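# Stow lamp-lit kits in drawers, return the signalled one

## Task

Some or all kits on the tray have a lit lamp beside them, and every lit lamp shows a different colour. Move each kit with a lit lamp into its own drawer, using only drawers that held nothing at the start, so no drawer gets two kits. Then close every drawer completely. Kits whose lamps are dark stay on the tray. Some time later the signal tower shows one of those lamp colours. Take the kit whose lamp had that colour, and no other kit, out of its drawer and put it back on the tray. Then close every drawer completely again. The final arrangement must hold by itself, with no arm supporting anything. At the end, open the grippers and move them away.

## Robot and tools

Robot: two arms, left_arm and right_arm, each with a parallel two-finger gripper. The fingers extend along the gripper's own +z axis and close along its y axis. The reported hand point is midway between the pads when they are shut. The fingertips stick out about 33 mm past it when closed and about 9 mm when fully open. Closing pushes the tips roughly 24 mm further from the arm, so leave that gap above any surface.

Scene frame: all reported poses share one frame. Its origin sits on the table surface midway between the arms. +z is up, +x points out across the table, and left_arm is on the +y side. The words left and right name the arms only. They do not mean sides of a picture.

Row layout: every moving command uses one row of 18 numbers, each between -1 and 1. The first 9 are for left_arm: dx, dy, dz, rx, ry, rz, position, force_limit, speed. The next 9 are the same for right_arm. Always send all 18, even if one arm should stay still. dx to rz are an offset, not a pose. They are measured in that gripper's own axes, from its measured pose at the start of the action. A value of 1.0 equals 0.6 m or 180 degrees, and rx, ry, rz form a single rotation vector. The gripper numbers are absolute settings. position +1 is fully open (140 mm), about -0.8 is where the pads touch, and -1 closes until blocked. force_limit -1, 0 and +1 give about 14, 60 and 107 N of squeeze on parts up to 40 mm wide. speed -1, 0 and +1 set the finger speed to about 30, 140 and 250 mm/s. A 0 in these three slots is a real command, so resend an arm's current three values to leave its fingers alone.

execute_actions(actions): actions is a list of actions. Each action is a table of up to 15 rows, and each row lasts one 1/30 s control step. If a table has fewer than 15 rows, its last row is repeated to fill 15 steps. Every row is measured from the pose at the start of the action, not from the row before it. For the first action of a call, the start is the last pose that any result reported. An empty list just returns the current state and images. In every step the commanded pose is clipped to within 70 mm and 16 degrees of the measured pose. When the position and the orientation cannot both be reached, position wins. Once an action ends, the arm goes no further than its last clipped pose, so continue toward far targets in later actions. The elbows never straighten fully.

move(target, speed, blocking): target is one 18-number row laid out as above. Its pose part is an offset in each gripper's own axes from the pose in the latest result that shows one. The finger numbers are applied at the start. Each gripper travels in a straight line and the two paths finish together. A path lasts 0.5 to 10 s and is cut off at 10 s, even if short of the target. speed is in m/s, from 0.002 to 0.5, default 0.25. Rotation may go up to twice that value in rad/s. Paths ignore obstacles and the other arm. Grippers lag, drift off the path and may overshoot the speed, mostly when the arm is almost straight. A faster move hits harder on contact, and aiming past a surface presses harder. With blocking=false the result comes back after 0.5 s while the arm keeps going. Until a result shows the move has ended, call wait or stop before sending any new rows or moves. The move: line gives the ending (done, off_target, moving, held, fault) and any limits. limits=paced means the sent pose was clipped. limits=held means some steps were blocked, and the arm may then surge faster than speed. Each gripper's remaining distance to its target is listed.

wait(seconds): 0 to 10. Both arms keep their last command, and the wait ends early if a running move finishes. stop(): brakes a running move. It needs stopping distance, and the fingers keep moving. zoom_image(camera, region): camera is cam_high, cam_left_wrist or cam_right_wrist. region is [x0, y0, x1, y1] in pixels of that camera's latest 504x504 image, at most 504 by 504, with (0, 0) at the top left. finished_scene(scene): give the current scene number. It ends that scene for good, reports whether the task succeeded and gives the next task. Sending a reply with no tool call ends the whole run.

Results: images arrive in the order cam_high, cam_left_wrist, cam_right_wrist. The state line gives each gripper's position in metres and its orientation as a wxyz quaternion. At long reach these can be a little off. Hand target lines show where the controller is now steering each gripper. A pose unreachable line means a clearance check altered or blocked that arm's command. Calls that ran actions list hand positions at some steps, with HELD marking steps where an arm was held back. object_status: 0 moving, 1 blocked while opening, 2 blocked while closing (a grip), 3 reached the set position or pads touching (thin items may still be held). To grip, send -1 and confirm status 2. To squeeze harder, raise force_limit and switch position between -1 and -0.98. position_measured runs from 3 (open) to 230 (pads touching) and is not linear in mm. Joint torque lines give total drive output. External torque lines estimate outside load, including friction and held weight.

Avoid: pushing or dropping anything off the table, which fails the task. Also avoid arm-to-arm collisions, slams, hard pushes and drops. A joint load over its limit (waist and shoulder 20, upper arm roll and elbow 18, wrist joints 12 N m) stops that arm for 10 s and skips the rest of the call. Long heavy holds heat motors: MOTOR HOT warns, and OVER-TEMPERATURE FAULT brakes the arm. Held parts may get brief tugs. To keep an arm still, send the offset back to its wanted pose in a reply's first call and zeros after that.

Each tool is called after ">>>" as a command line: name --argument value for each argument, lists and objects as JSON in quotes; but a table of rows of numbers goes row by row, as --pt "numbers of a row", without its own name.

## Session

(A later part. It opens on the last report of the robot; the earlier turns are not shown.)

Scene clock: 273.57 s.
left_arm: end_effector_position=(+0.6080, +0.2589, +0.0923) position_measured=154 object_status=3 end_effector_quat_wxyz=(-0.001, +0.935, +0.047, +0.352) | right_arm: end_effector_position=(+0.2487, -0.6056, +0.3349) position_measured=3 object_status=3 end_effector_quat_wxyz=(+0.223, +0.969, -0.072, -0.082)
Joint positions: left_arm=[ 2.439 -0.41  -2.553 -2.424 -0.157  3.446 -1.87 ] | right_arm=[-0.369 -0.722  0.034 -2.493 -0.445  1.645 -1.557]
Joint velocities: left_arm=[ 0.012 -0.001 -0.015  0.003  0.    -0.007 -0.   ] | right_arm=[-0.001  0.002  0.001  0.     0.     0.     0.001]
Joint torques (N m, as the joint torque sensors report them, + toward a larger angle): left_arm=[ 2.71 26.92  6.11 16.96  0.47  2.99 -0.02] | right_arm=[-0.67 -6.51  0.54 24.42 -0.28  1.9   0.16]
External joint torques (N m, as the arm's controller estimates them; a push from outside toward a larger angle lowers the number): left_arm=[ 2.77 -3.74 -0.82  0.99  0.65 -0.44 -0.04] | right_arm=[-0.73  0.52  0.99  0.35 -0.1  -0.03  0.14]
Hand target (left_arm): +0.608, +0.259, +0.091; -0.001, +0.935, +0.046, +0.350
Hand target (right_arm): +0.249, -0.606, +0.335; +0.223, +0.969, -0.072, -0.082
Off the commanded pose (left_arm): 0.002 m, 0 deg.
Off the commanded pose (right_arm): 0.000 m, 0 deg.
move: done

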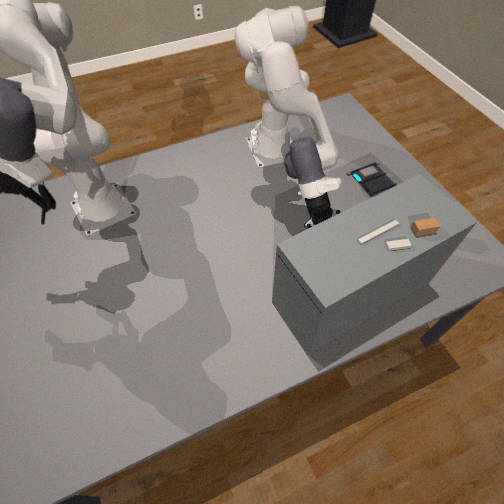

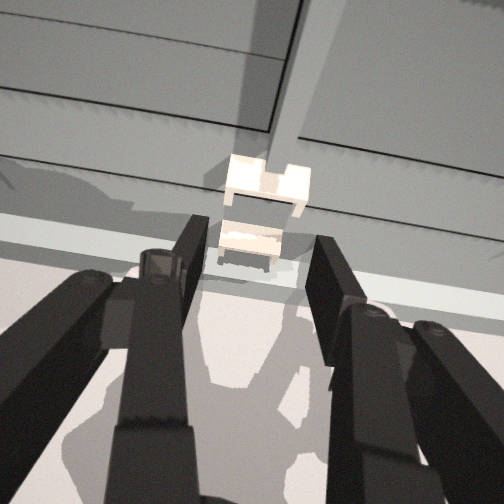

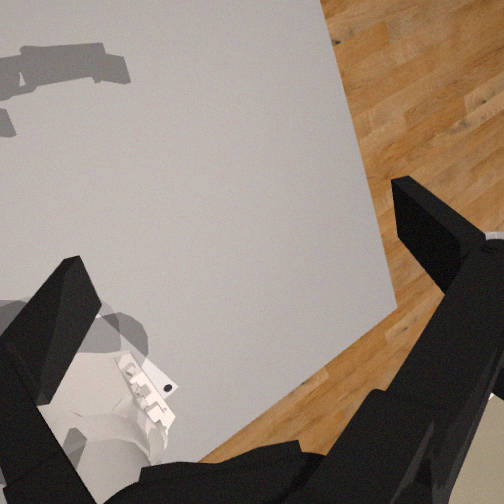

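>>> move --target '[0.032,0.004,0.013,0,0,0,-0.2,0,0,0,0,0,0,0,0,1,0,0]' --speed 0.03

>>> move --target '[0,0,0,0,0,0,-1,0,0,0,0,0,0,0,0,1,0,0]'

Scene clock: 276.03 s.
left_arm: end_effector_position=(+0.6150, +0.2590, +0.0924) position_measured=154 object_status=3 end_effector_quat_wxyz=(+0.000, +0.938, +0.051, +0.342) | right_arm: end_effector_position=(+0.2487, -0.6056, +0.3349) position_measured=3 object_status=3 end_effector_quat_wxyz=(+0.223, +0.969, -0.072, -0.082)
Joint positions: left_arm=[ 2.463 -0.41  -2.568 -2.39  -0.153  3.396 -1.87 ] | right_arm=[-0.369 -0.722  0.034 -2.493 -0.445  1.645 -1.557]
Joint velocities: left_arm=[ 0.004  0.004 -0.003  0.004 -0.    -0.013 -0.001] | right_arm=[-0.002  0.002  0.001 -0.001  0.001  0.    -0.   ]
Joint torques (N m, as the joint torque sensors report them, + toward a larger angle): left_arm=[ 4.89 20.87  6.25 29.66  1.39  4.86  0.34] | right_arm=[-0.6  -6.54  0.46 24.6  -0.27  1.93  0.12]
External joint torques (N m, as the arm's controller estimates them; a push from outside toward a larger angle lowers the number): left_arm=[  4.98 -10.6   -0.57  13.13   1.5    1.42   0.32] | right_arm=[-0.58  0.42  1.03  0.66 -0.09  0.02  0.1 ]
Hand target (left_arm): +0.627, +0.259, +0.100; -0.001, +0.935, +0.047, +0.352
Hand target (right_arm): +0.249, -0.606, +0.335; +0.223, +0.969, -0.072, -0.082
Off the commanded pose (left_arm): 0.014 m, 1 deg.
Off the commanded pose (right_arm): 0.000 m, 0 deg.
move: off_target (left_arm)

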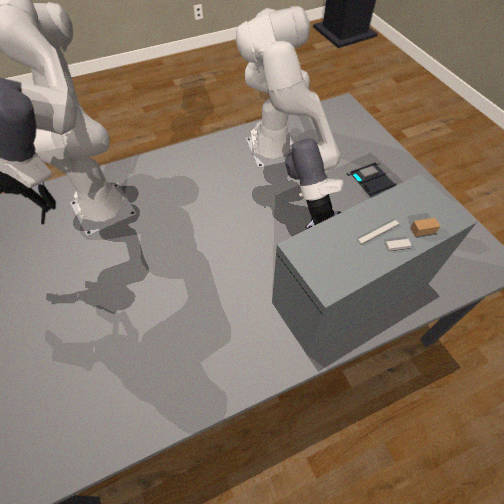

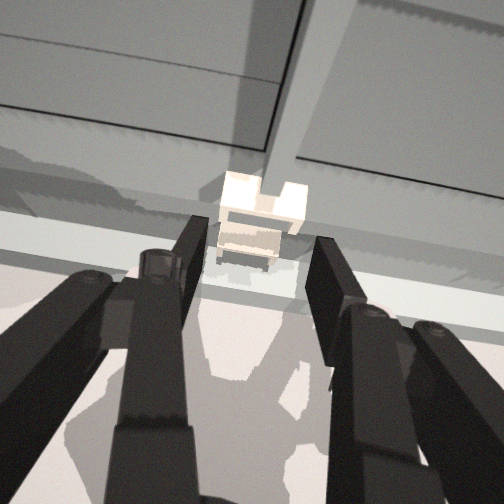

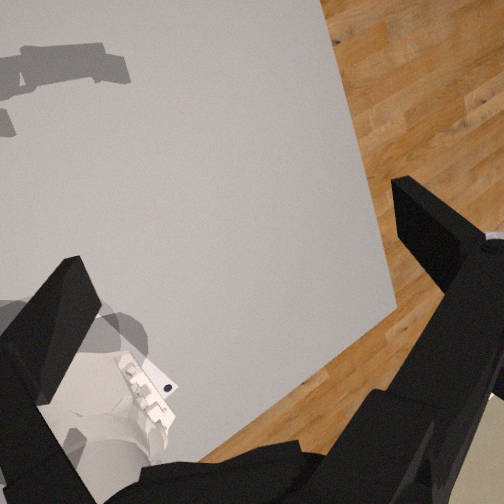

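Scene clock: 276.53 s.
left_arm: end_effector_position=(+0.6107, +0.2638, +0.0897) position_measured=193 object_status=2 end_effector_quat_wxyz=(-0.002, +0.940, +0.052, +0.338) | right_arm: end_effector_position=(+0.2487, -0.6056, +0.3349) position_measured=3 object_status=3 end_effector_quat_wxyz=(+0.223, +0.969, -0.072, -0.082)
Joint positions: left_arm=[ 2.463 -0.405 -2.564 -2.4   -0.154  3.392 -1.865] | right_arm=[-0.369 -0.722  0.034 -2.493 -0.445  1.645 -1.557]
Joint velocities: left_arm=[-0.    -0.001  0.001 -0.    -0.     0.001  0.005] | right_arm=[ 0.001  0.    -0.     0.001 -0.001  0.    -0.   ]
Joint torques (N m, as the joint torque sensors report them, + toward a larger angle): left_arm=[ 0.12 25.15  4.08 21.5  -0.5   3.96 -0.24] | right_arm=[-0.41 -6.51  0.48 24.33 -0.29  1.93  0.12]
External joint torques (N m, as the arm's controller estimates them; a push from outside toward a larger angle lowers the number): left_arm=[ 0.13 -6.05 -2.76  5.01 -0.38  0.51 -0.26] | right_arm=[-0.4   0.53  1.05  0.31 -0.1   0.01  0.1 ]
Hand target (left_arm): +0.615, +0.259, +0.092; +0.000, +0.938, +0.051, +0.342
Hand target (right_arm): +0.249, -0.606, +0.335; +0.223, +0.969, -0.072, -0.082
Off the commanded pose (left_arm): 0.007 m, 1 deg.
Off the commanded pose (right_arm): 0.000 m, 0 deg.
move: off_target (left_arm)

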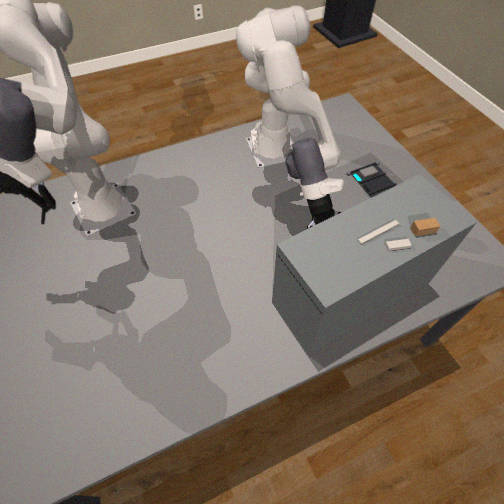

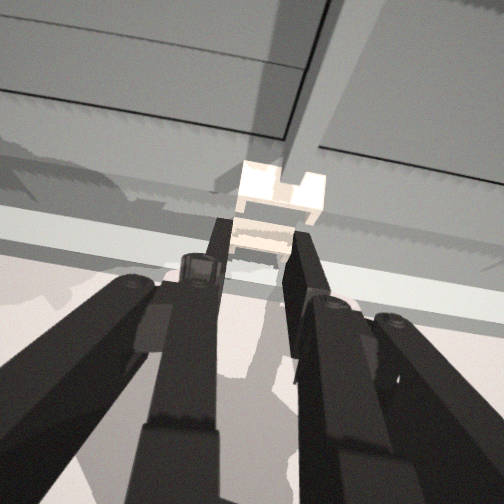

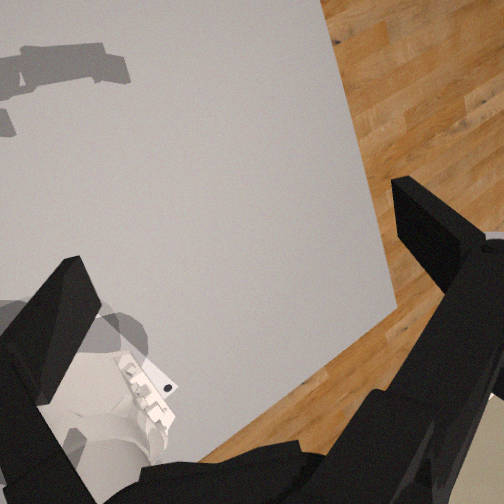

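>>> move --target '[-0.065,0,-0.054,0,0,0,-1,0,0,0,0,0,0,0,0,1,0,0]' --speed 0.05

Scene clock: 279.13 s.
left_arm: end_effector_position=(+0.5614, +0.2581, +0.0884) position_measured=193 object_status=2 end_effector_quat_wxyz=(-0.002, +0.940, +0.050, +0.336) | right_arm: end_effector_position=(+0.2487, -0.6056, +0.3349) position_measured=3 object_status=3 end_effector_quat_wxyz=(+0.223, +0.969, -0.072, -0.082)
Joint positions: left_arm=[ 2.273 -0.341 -2.438 -2.551 -0.223  3.45  -1.843] | right_arm=[-0.369 -0.722  0.034 -2.493 -0.445  1.645 -1.557]
Joint velocities: left_arm=[-0.018  0.001  0.012 -0.005 -0.003  0.001  0.001] | right_arm=[-0.003 -0.     0.     0.001 -0.     0.001  0.   ]
Joint torques (N m, as the joint torque sensors report them, + toward a larger angle): left_arm=[-2.01 24.26  7.34 12.96 -1.38  3.71  0.06] | right_arm=[-0.42 -6.44  0.39 24.45 -0.27  1.93  0.11]
External joint torques (N m, as the arm's controller estimates them; a push from outside toward a larger angle lowers the number): left_arm=[-1.92 -1.37  1.02 -2.38 -1.26  0.23  0.04] | right_arm=[-0.4   0.72  0.95  0.35 -0.08  0.    0.09]
Hand target (left_arm): +0.560, +0.257, +0.089; -0.001, +0.940, +0.052, +0.337
Hand target (right_arm): +0.249, -0.606, +0.335; +0.223, +0.969, -0.072, -0.082
Off the commanded pose (left_arm): 0.002 m, 0 deg.
Off the commanded pose (right_arm): 0.000 m, 0 deg.
move: done

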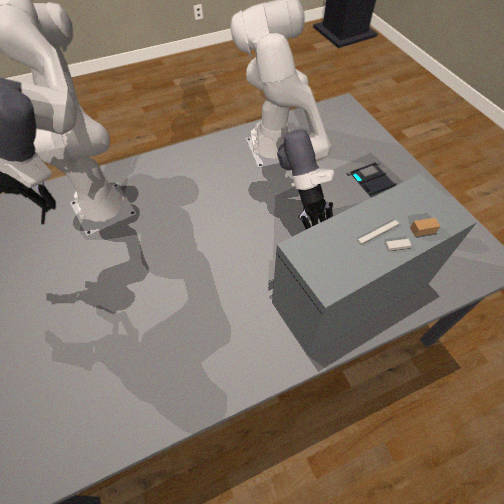

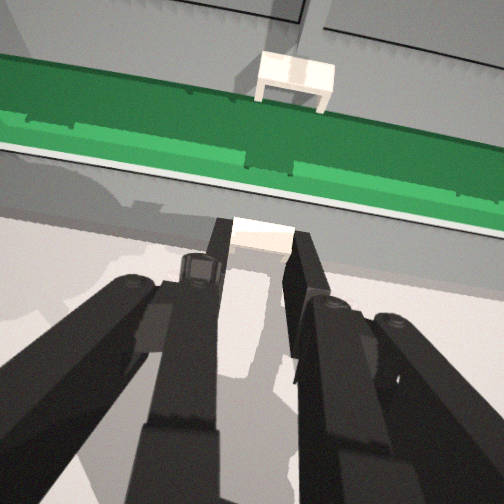

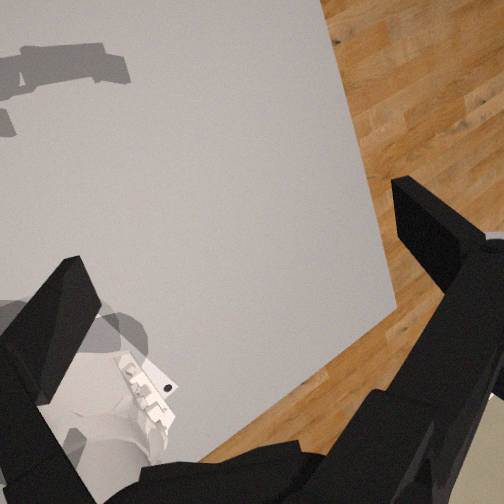

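Looks empty; pull further.

>>> move --target '[-0.098,0,-0.081,0,0,0,-1,0,0,0,0,0,0,0,0,1,0,0]' --speed 0.06

>>> move --target '[0,0,0,0,0,0,0.2,0,0,0,0,0,0,0,0,1,0,0]'

>>> move --target '[0.02,0,-0.13,0,0,0,0.2,0,0,0,0,0,0,0,0,1,0,0]' --speed 0.12

Scene clock: 282.53 s.
left_arm: end_effector_position=(+0.4857, +0.2488, +0.0863) position_measured=193 object_status=2 end_effector_quat_wxyz=(-0.001, +0.941, +0.050, +0.335) | right_arm: end_effector_position=(+0.2487, -0.6056, +0.3349) position_measured=3 object_status=3 end_effector_quat_wxyz=(+0.223, +0.969, -0.072, -0.082)
Joint positions: left_arm=[ 1.926 -0.248 -2.234 -2.758 -0.415  3.532 -1.759] | right_arm=[-0.369 -0.722  0.034 -2.493 -0.445  1.645 -1.557]
Joint velocities: left_arm=[-0.03  -0.001  0.021 -0.003 -0.011 -0.007  0.013] | right_arm=[-0.001  0.    -0.001 -0.001 -0.    -0.001 -0.001]
Joint torques (N m, as the joint torque sensors report them, + toward a larger angle): left_arm=[-2.51 15.22  5.03 11.98 -1.35  3.6   0.04] | right_arm=[-0.57 -6.46  0.5  24.23 -0.29  1.92  0.12]
External joint torques (N m, as the arm's controller estimates them; a push from outside toward a larger angle lowers the number): left_arm=[-2.56 -1.41  0.03 -1.23 -1.33  0.11  0.01] | right_arm=[-0.52  0.54  1.11  0.28 -0.1   0.02  0.1 ]
Hand target (left_arm): +0.485, +0.248, +0.087; -0.001, +0.941, +0.050, +0.335
Hand target (right_arm): +0.249, -0.606, +0.335; +0.223, +0.969, -0.072, -0.082
Off the commanded pose (left_arm): 0.003 m, 0 deg.
Off the commanded pose (right_arm): 0.000 m, 0 deg.
move: done

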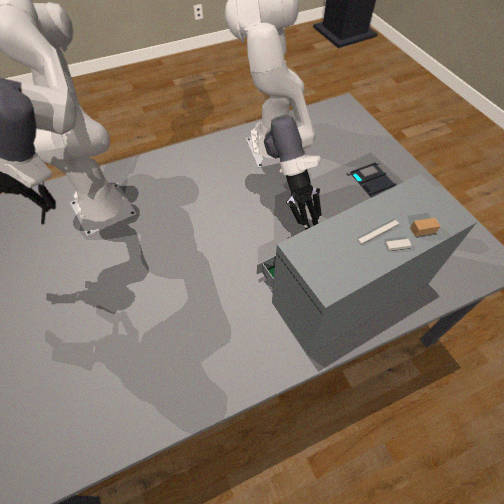

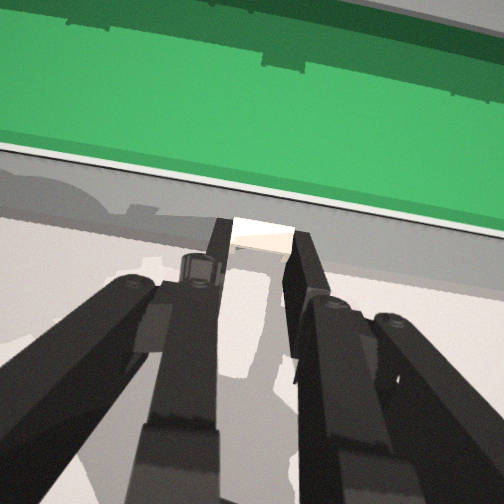

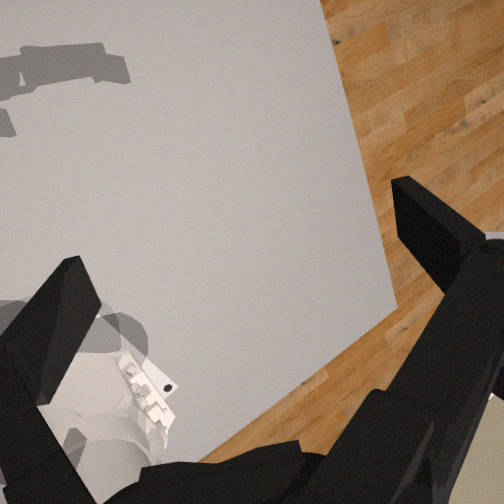

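Scene clock: 283.17 s.
left_arm: end_effector_position=(+0.4854, +0.2489, +0.0860) position_measured=104 object_status=3 end_effector_quat_wxyz=(-0.001, +0.941, +0.050, +0.334) | right_arm: end_effector_position=(+0.2487, -0.6056, +0.3349) position_measured=3 object_status=3 end_effector_quat_wxyz=(+0.223, +0.969, -0.072, -0.082)
Joint positions: left_arm=[ 1.926 -0.248 -2.234 -2.758 -0.415  3.532 -1.758] | right_arm=[-0.369 -0.722  0.034 -2.493 -0.445  1.645 -1.557]
Joint velocities: left_arm=[-0.002  0.001  0.002  0.001 -0.    -0.001 -0.   ] | right_arm=[ 0.     0.001 -0.    -0.     0.001  0.     0.001]
Joint torques (N m, as the joint torque sensors report them, + toward a larger angle): left_arm=[ 0.48 14.12  4.76 11.7  -0.09  3.51  0.12] | right_arm=[-0.54 -6.27  0.62 24.37 -0.28  1.89  0.12]
External joint torques (N m, as the arm's controller estimates them; a push from outside toward a larger angle lowers the number): left_arm=[ 0.44 -2.53 -0.25 -1.46 -0.05  0.04  0.1 ] | right_arm=[-0.57  0.82  1.15  0.3  -0.1  -0.04  0.1 ]
Hand target (left_arm): +0.486, +0.249, +0.086; -0.001, +0.941, +0.050, +0.335
Hand target (right_arm): +0.249, -0.606, +0.335; +0.223, +0.969, -0.072, -0.082
Off the commanded pose (left_arm): 0.000 m, 0 deg.
Off the commanded pose (right_arm): 0.000 m, 0 deg.
move: done

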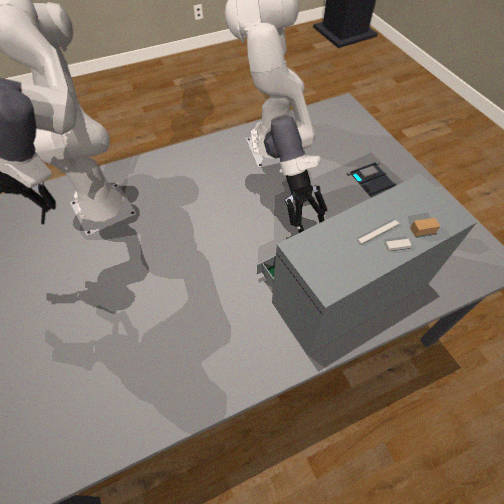

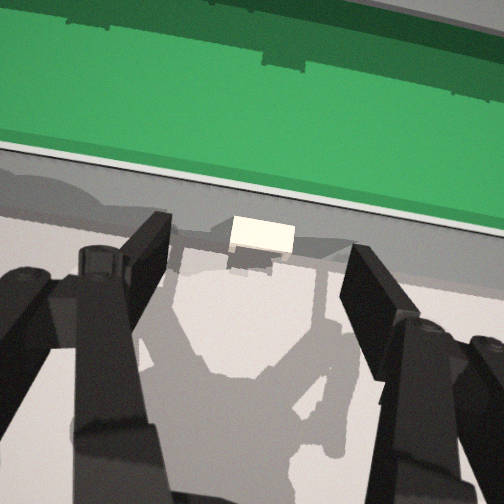

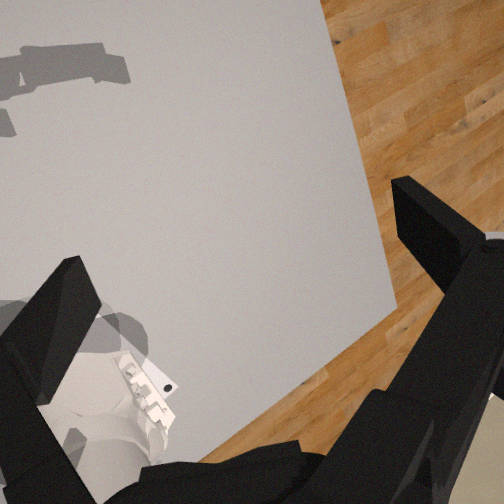

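Scene clock: 286.00 s.
left_arm: end_effector_position=(+0.4493, +0.2451, +0.1594) position_measured=104 object_status=3 end_effector_quat_wxyz=(+0.008, +0.937, +0.060, +0.343) | right_arm: end_effector_position=(+0.2487, -0.6056, +0.3349) position_measured=3 object_status=3 end_effector_quat_wxyz=(+0.223, +0.969, -0.072, -0.082)
Joint positions: left_arm=[ 1.77   0.097 -2.302 -2.654 -1.503  3.637 -0.7  ] | right_arm=[-0.369 -0.722  0.034 -2.493 -0.445  1.645 -1.557]
Joint velocities: left_arm=[-0.    -0.005  0.     0.019 -0.052 -0.008  0.09 ] | right_arm=[ 0.001  0.     0.001 -0.001 -0.    -0.    -0.   ]
Joint torques (N m, as the joint torque sensors report them, + toward a larger angle): left_arm=[ 0.65  8.21 -1.63 17.01  0.38  2.36  0.34] | right_arm=[-0.44 -6.31  0.58 24.32 -0.28  1.92  0.14]
External joint torques (N m, as the arm's controller estimates them; a push from outside toward a larger angle lowers the number): left_arm=[ 0.66 -2.39  0.24  1.07 -1.4  -0.47  0.32] | right_arm=[-0.47  0.79  1.11  0.29 -0.1   0.    0.12]
Hand target (left_arm): +0.449, +0.245, +0.159; +0.004, +0.938, +0.050, +0.342
Hand target (right_arm): +0.249, -0.606, +0.335; +0.223, +0.969, -0.072, -0.082
Off the commanded pose (left_arm): 0.007 m, 2 deg.
Off the commanded pose (right_arm): 0.000 m, 0 deg.
move: off_target (left_arm)

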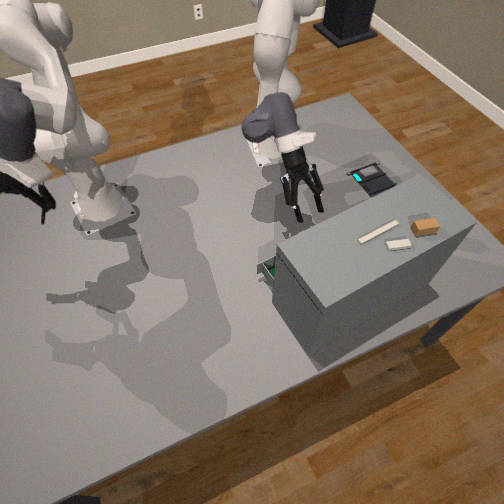

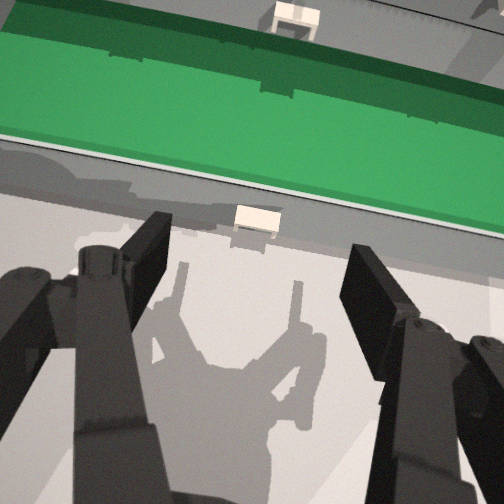

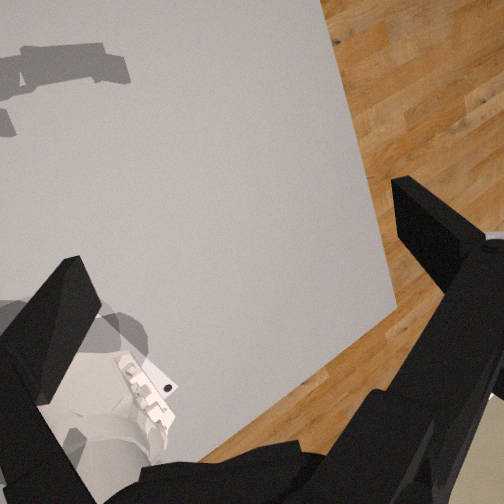

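>>> move --target '[0.017,-0.435,-0.075,0,-0.083,0.035,0.2,0,0,0,0,0,0,0,0,1,0,0]' --speed 0.15

Scene clock: 290.67 s.
left_arm: end_effector_position=(+0.4014, +0.5192, +0.1962) position_measured=104 object_status=3 end_effector_quat_wxyz=(-0.014, +0.972, +0.025, +0.233) | right_arm: end_effector_position=(+0.2487, -0.6056, +0.3349) position_measured=3 object_status=3 end_effector_quat_wxyz=(+0.223, +0.969, -0.072, -0.082)
Joint positions: left_arm=[ 1.932  0.967 -1.942 -2.389 -1.882  4.164  0.75 ] | right_arm=[-0.369 -0.722  0.034 -2.493 -0.445  1.645 -1.557]
Joint velocities: left_arm=[-0.001  0.001  0.    -0.001 -0.     0.009  0.032] | right_arm=[-0.    -0.     0.001  0.002 -0.    -0.     0.002]
Joint torques (N m, as the joint torque sensors report them, + toward a larger angle): left_arm=[ -1.04 -14.42 -20.03  14.3   -0.03   2.03   0.24] | right_arm=[-0.61 -6.35  0.72 24.36 -0.3   1.92  0.11]
External joint torques (N m, as the arm's controller estimates them; a push from outside toward a larger angle lowers the number): left_arm=[-1.01  0.73 -0.25  1.2  -0.45  0.57  0.23] | right_arm=[-0.62  0.83  1.25  0.22 -0.11 -0.01  0.09]
Hand target (left_arm): +0.401, +0.520, +0.196; -0.015, +0.973, +0.020, +0.231
Hand target (right_arm): +0.249, -0.606, +0.335; +0.223, +0.969, -0.072, -0.082
Off the commanded pose (left_arm): 0.018 m, 3 deg.
Off the commanded pose (right_arm): 0.000 m, 0 deg.
move: off_target (left_arm)

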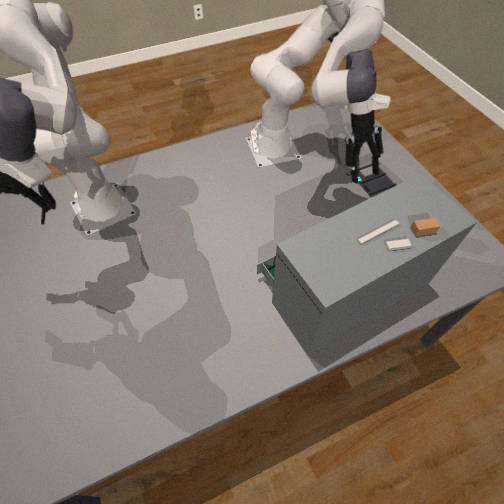

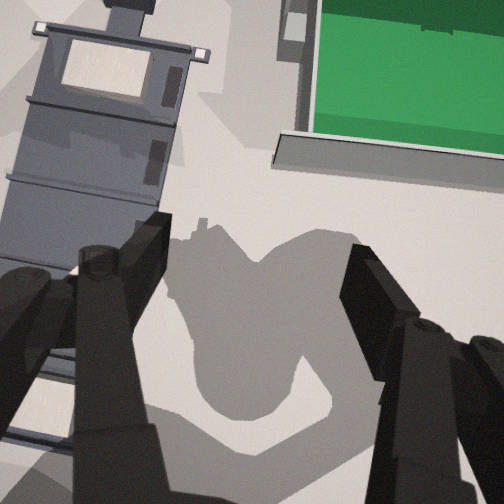

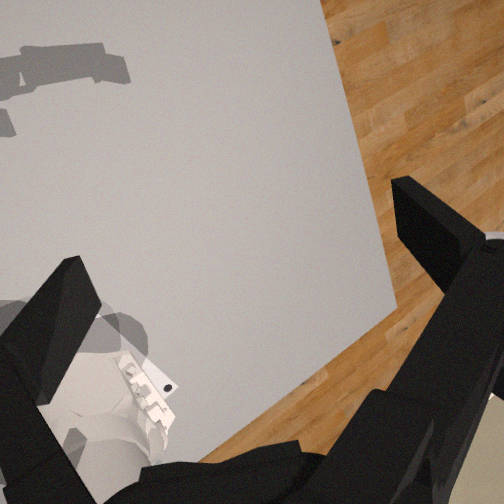

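>>> move --target '[-0.265,-0.25,0.005,0,-0.01,0.01,0.2,0,0,0,0,0,0,0,0,1,0,0]' --speed 0.12

Scene clock: 295.03 s.
left_arm: end_effector_position=(+0.2497, +0.6698, +0.1295) position_measured=104 object_status=3 end_effector_quat_wxyz=(-0.025, +0.976, +0.018, +0.217) | right_arm: end_effector_position=(+0.2487, -0.6056, +0.3349) position_measured=3 object_status=3 end_effector_quat_wxyz=(+0.223, +0.969, -0.072, -0.082)
Joint positions: left_arm=[ 2.446  1.322 -1.868 -2.516 -1.785  4.27   1.258] | right_arm=[-0.369 -0.722  0.034 -2.493 -0.445  1.645 -1.557]
Joint velocities: left_arm=[ 0.001  0.001  0.     0.001 -0.001 -0.     0.033] | right_arm=[ 0.    -0.001 -0.001 -0.001  0.     0.     0.   ]
Joint torques (N m, as the joint torque sensors report them, + toward a larger angle): left_arm=[  0.9  -18.41 -22.15   9.05   0.34   1.62   0.27] | right_arm=[-0.48 -6.51  0.52 24.36 -0.26  1.92  0.15]
External joint torques (N m, as the arm's controller estimates them; a push from outside toward a larger angle lowers the number): left_arm=[ 0.89  0.85 -0.04  1.44  0.59  0.37  0.27] | right_arm=[-0.49  0.73  1.08  0.22 -0.07 -0.01  0.13]
Hand target (left_arm): +0.249, +0.672, +0.129; -0.027, +0.976, +0.014, +0.216
Hand target (right_arm): +0.249, -0.606, +0.335; +0.223, +0.969, -0.072, -0.082
Off the commanded pose (left_arm): 0.010 m, 1 deg.
Off the commanded pose (right_arm): 0.000 m, 0 deg.
move: off_target (left_arm)

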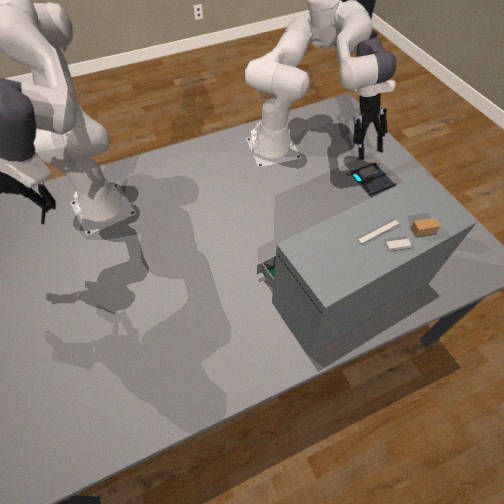

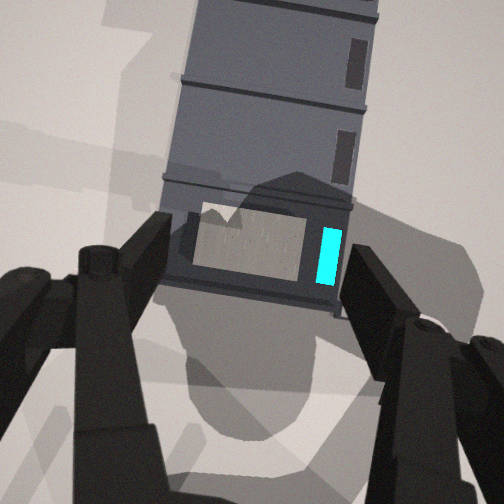

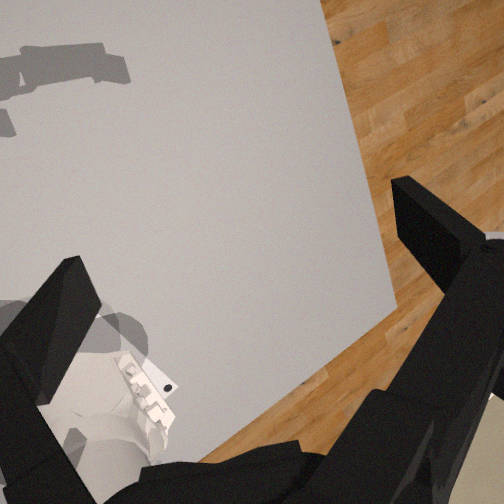

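>>> move --target '[0.48,0.4,-0.34,0,0,0,0.2,0,0,0,0,0,0,0,0,1,0,0]' --speed 0.2

Scene clock: 299.73 s.
left_arm: end_effector_position=(+0.4414, +0.4181, +0.4220) position_measured=104 object_status=3 end_effector_quat_wxyz=(-0.012, +0.975, +0.020, +0.219) | right_arm: end_effector_position=(+0.2487, -0.6056, +0.3349) position_measured=3 object_status=3 end_effector_quat_wxyz=(+0.223, +0.969, -0.072, -0.082)
Joint positions: left_arm=[ 1.605  0.607 -2.011 -1.68  -2.341  4.501  0.994] | right_arm=[-0.369 -0.722  0.034 -2.493 -0.445  1.645 -1.557]
Joint velocities: left_arm=[-0.003 -0.006  0.005  0.007 -0.012  0.007  0.025] | right_arm=[ 0.001  0.001 -0.001  0.     0.001 -0.     0.001]
Joint torques (N m, as the joint torque sensors report them, + toward a larger angle): left_arm=[ -0.57 -13.34 -13.66  17.52  -1.17   1.85   0.3 ] | right_arm=[-0.46 -6.37  0.54 24.51 -0.31  1.92  0.12]
External joint torques (N m, as the arm's controller estimates them; a push from outside toward a larger angle lowers the number): left_arm=[-0.53 -1.25  0.81  1.79 -1.13  0.51  0.29] | right_arm=[-0.43  0.72  1.15  0.44 -0.13  0.    0.1 ]
Hand target (left_arm): +0.440, +0.417, +0.422; -0.013, +0.976, +0.015, +0.216
Hand target (right_arm): +0.249, -0.606, +0.335; +0.223, +0.969, -0.072, -0.082
Off the commanded pose (left_arm): 0.011 m, 1 deg.
Off the commanded pose (right_arm): 0.000 m, 0 deg.
joint sent to its limit (left arm) — the command would take joint 6 (wrist pitch) past its upper limit, so that joint was sent only as far as its limit.
move: off_target (left_arm)

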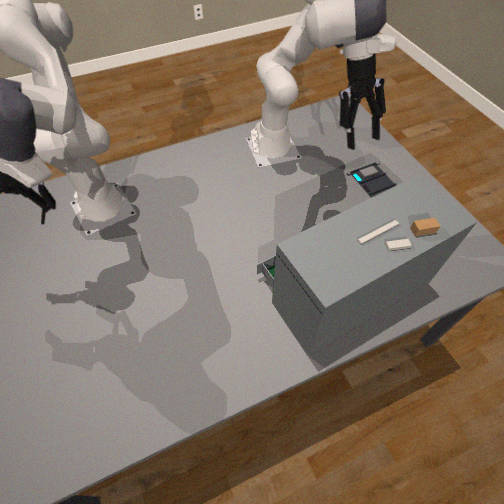

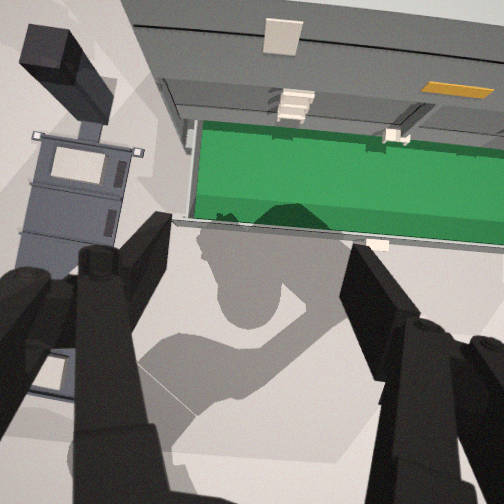

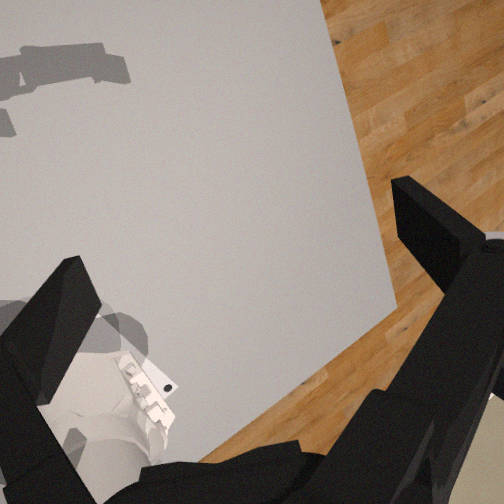

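>>> move --target '[-0.13,0.45,0.1,0,0.02,0,0.2,0,0,0,0,0,0,0,0,1,0,0]' --speed 0.2

Scene clock: 303.57 s.
left_arm: end_effector_position=(+0.4011, +0.1414, +0.3289) position_measured=104 object_status=3 end_effector_quat_wxyz=(-0.011, +0.969, +0.007, +0.246) | right_arm: end_effector_position=(+0.2487, -0.6056, +0.3349) position_measured=3 object_status=3 end_effector_quat_wxyz=(+0.223, +0.969, -0.072, -0.082)
Joint positions: left_arm=[ 1.501  0.062 -2.117 -1.864 -2.661  4.139  0.616] | right_arm=[-0.369 -0.722  0.034 -2.493 -0.445  1.645 -1.557]
Joint velocities: left_arm=[ 0.001 -0.003  0.006  0.001 -0.01  -0.006 -0.008] | right_arm=[ 0.    -0.    -0.    -0.002 -0.001 -0.    -0.001]
Joint torques (N m, as the joint torque sensors report them, + toward a larger angle): left_arm=[ 1.96  9.21 -1.08 20.63 -0.52  1.17 -0.04] | right_arm=[-0.46 -6.65  0.53 24.44 -0.28  1.95  0.11]
External joint torques (N m, as the arm's controller estimates them; a push from outside toward a larger angle lowers the number): left_arm=[ 1.94 -2.38  0.42  0.37 -1.19 -0.37 -0.05] | right_arm=[-0.48  0.43  1.05  0.45 -0.1   0.04  0.09]
Hand target (left_arm): +0.402, +0.141, +0.329; -0.007, +0.969, +0.012, +0.246
Hand target (right_arm): +0.249, -0.606, +0.335; +0.223, +0.969, -0.072, -0.082
Off the commanded pose (left_arm): 0.010 m, 2 deg.
Off the commanded pose (right_arm): 0.000 m, 0 deg.
move: off_target (left_arm)

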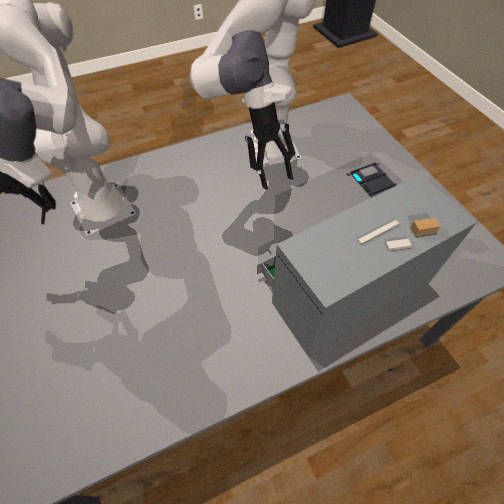

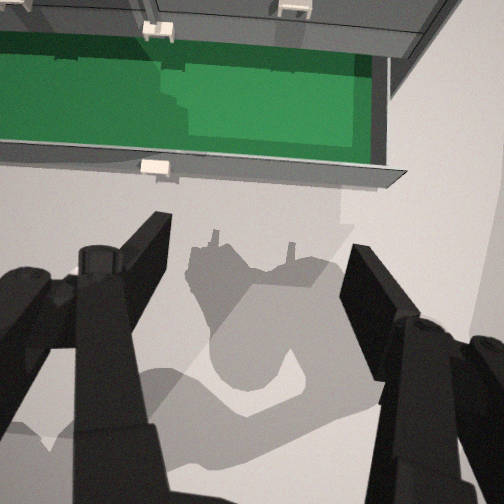

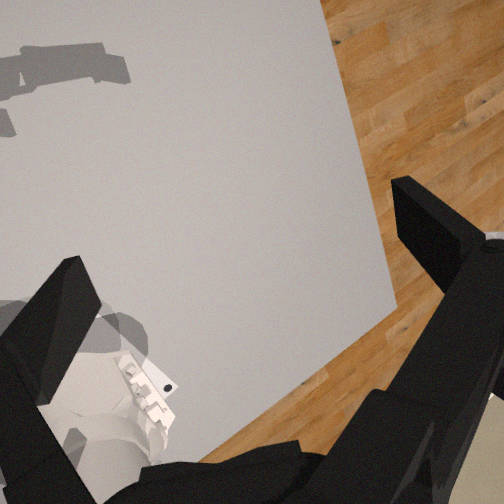

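>>> move --target '[0.33,0.12,-0.19,-0.1,0.32,0,0.2,0,0,0,0,0,0,0,0,1,0,0]' --speed 0.25

Scene clock: 313.07 s.
left_arm: end_effector_position=(+0.5191, +0.0628, +0.5215) position_measured=104 object_status=3 end_effector_quat_wxyz=(+0.136, +0.727, -0.043, +0.671) | right_arm: end_effector_position=(+0.2487, -0.6056, +0.3349) position_measured=3 object_status=3 end_effector_quat_wxyz=(+0.223, +0.969, -0.072, -0.082)
Joint positions: left_arm=[ 1.773  0.221 -2.518 -2.446 -0.844  4.057 -0.996] | right_arm=[-0.369 -0.722  0.034 -2.493 -0.445  1.645 -1.557]
Joint velocities: left_arm=[ 0.    -0.    -0.    -0.001  0.006  0.004 -0.036] | right_arm=[ 0.001  0.002 -0.     0.    -0.    -0.    -0.001]
Joint torques (N m, as the joint torque sensors report them, + toward a larger angle): left_arm=[-1.02 10.34 -2.38 18.23  3.57  2.32 -0.09] | right_arm=[-0.63 -6.14  0.56 24.3  -0.27  1.91  0.1 ]
External joint torques (N m, as the arm's controller estimates them; a push from outside toward a larger angle lowers the number): left_arm=[-1.09 -3.81  1.58 -2.35  0.94  0.32 -0.13] | right_arm=[-0.65  0.87  1.09  0.29 -0.09 -0.01  0.08]
Hand target (left_arm): +0.518, +0.062, +0.521; +0.139, +0.727, -0.041, +0.672
Hand target (right_arm): +0.249, -0.606, +0.335; +0.223, +0.969, -0.072, -0.082
Off the commanded pose (left_arm): 0.006 m, 1 deg.
Off the commanded pose (right_arm): 0.000 m, 0 deg.
move: off_target (left_arm)

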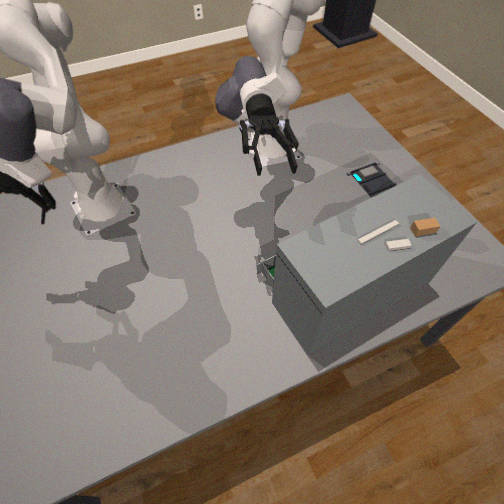

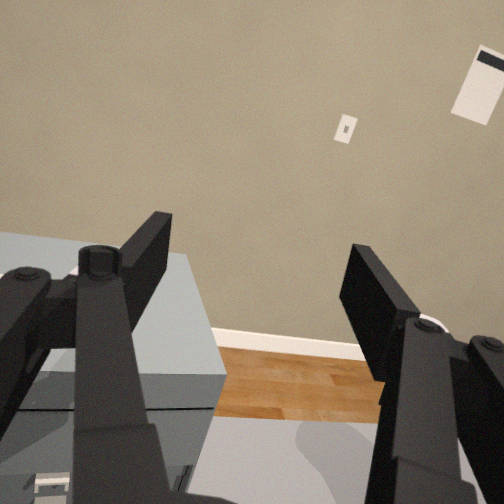

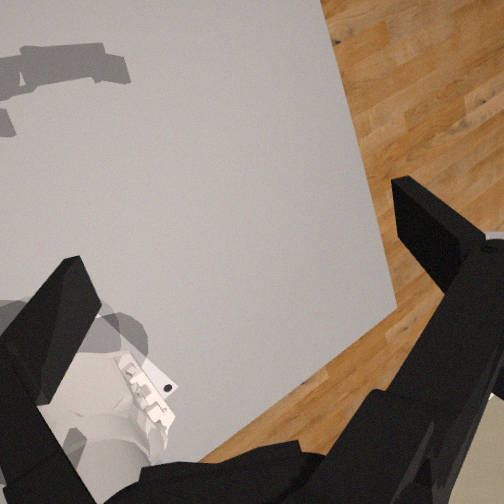

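>>> move --target '[-0.24,0.17,-0.07,-0.14,-0.2,0,0.2,0,0,0,0,0,0,0,0,1,0,0]' --speed 0.25

Scene clock: 317.77 s.
left_arm: end_effector_position=(+0.4416, -0.0379, +0.3969) position_measured=104 object_status=3 end_effector_quat_wxyz=(+0.263, +0.839, -0.247, +0.408) | right_arm: end_effector_position=(+0.2487, -0.6056, +0.3349) position_measured=3 object_status=3 end_effector_quat_wxyz=(+0.223, +0.969, -0.072, -0.082)
Joint positions: left_arm=[ 2.261  0.362 -2.911 -2.477 -0.915  3.132 -0.841] | right_arm=[-0.369 -0.722  0.034 -2.493 -0.445  1.645 -1.557]
Joint velocities: left_arm=[ 0.032  0.007  0.    -0.02   0.246 -0.036 -0.251] | right_arm=[-0.     0.001 -0.003 -0.001 -0.001  0.001  0.   ]
Joint torques (N m, as the joint torque sensors report them, + toward a larger angle): left_arm=[ 1.47 17.53 -4.84 21.72  3.21  1.89 -0.15] | right_arm=[-0.39 -6.41  0.33 24.47 -0.27  1.9   0.12]
External joint torques (N m, as the arm's controller estimates them; a push from outside toward a larger angle lowers the number): left_arm=[ 1.55  0.26 -1.7  -1.72  1.08 -0.52 -0.19] | right_arm=[-0.36  0.71  0.93  0.41 -0.08 -0.01  0.1 ]
Hand target (left_arm): +0.440, -0.039, +0.396; +0.273, +0.846, -0.228, +0.398
Hand target (right_arm): +0.249, -0.606, +0.335; +0.223, +0.969, -0.072, -0.082
Off the commanded pose (left_arm): 0.004 m, 4 deg.
Off the commanded pose (right_arm): 0.000 m, 0 deg.
joint sent to its limit (left arm) — the command would take joint 3 (upper arm roll) past its lower limit, so that joint was sent only as far as its limit.
move: off_target (left_arm)

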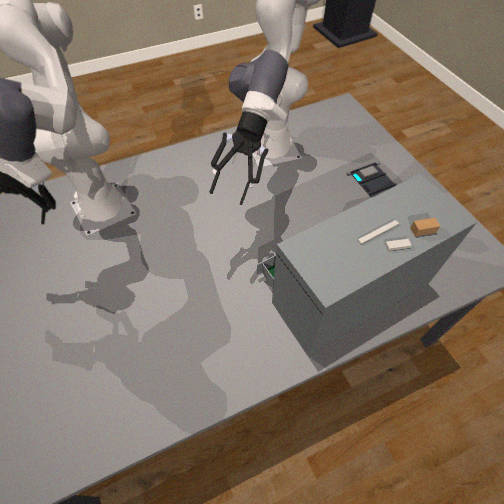

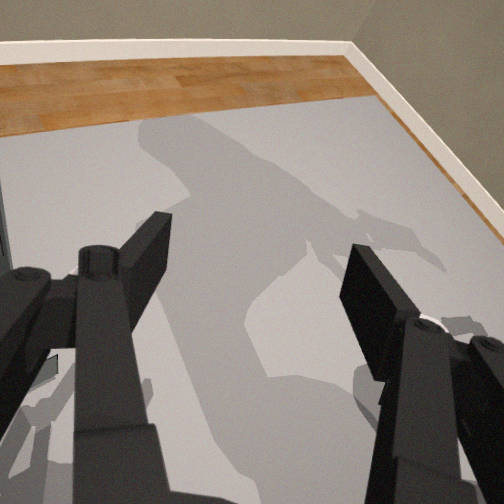

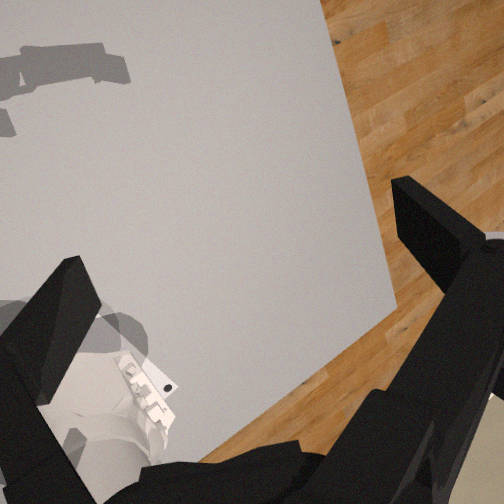

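>>> move --target '[-0.07,-0.2,0.02,0.214,-0.113,-0.124,0.2,0,0,0,0,0,0,0,0,1,0,0]' --speed 0.2

Scene clock: 326.93 s.
left_arm: end_effector_position=(+0.5031, +0.0600, +0.3263) position_measured=104 object_status=3 end_effector_quat_wxyz=(-0.007, +0.965, +0.025, +0.261) | right_arm: end_effector_position=(+0.2487, -0.6056, +0.3349) position_measured=3 object_status=3 end_effector_quat_wxyz=(+0.223, +0.969, -0.072, -0.082)
Joint positions: left_arm=[ 2.421  0.123 -2.912 -2.108  0.499  2.353 -2.533] | right_arm=[-0.369 -0.722  0.034 -2.493 -0.445  1.645 -1.557]
Joint velocities: left_arm=[ 0.    -0.001 -0.     0.001  0.002 -0.001 -0.031] | right_arm=[ 0.001 -0.     0.002  0.     0.    -0.    -0.001]
Joint torques (N m, as the joint torque sensors report them, + toward a larger angle): left_arm=[-1.72 24.72 -1.52 25.47  1.62  2.44 -0.06] | right_arm=[-0.6  -6.32  0.52 24.43 -0.28  1.92  0.13]
External joint torques (N m, as the arm's controller estimates them; a push from outside toward a larger angle lowers the number): left_arm=[-1.7  -2.66 -0.5   0.39  0.9  -0.4  -0.07] | right_arm=[-0.61  0.74  1.05  0.39 -0.09  0.    0.11]
Hand target (left_arm): +0.503, +0.059, +0.326; -0.007, +0.965, +0.029, +0.261
Hand target (right_arm): +0.249, -0.606, +0.335; +0.223, +0.969, -0.072, -0.082
Off the commanded pose (left_arm): 0.009 m, 1 deg.
Off the commanded pose (right_arm): 0.000 m, 0 deg.
joint sent to its limit (left arm) — the command would take joint 3 (upper arm roll) past its lower limit, so that joint was sent only as far as its limit.
move: off_target (left_arm); limits=paced

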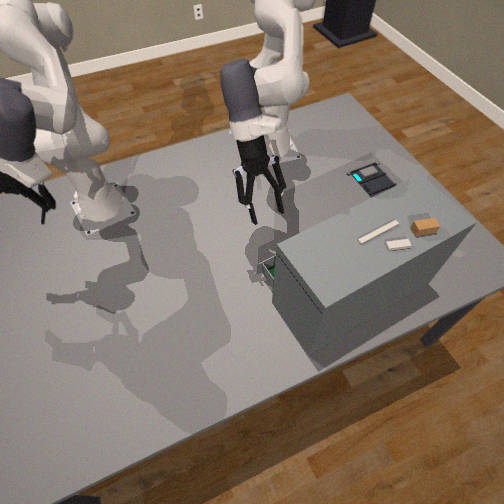

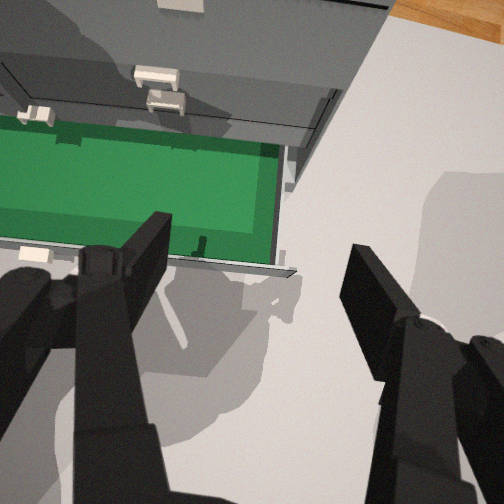

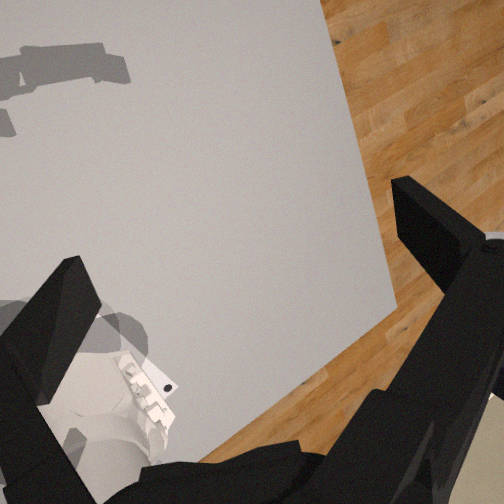

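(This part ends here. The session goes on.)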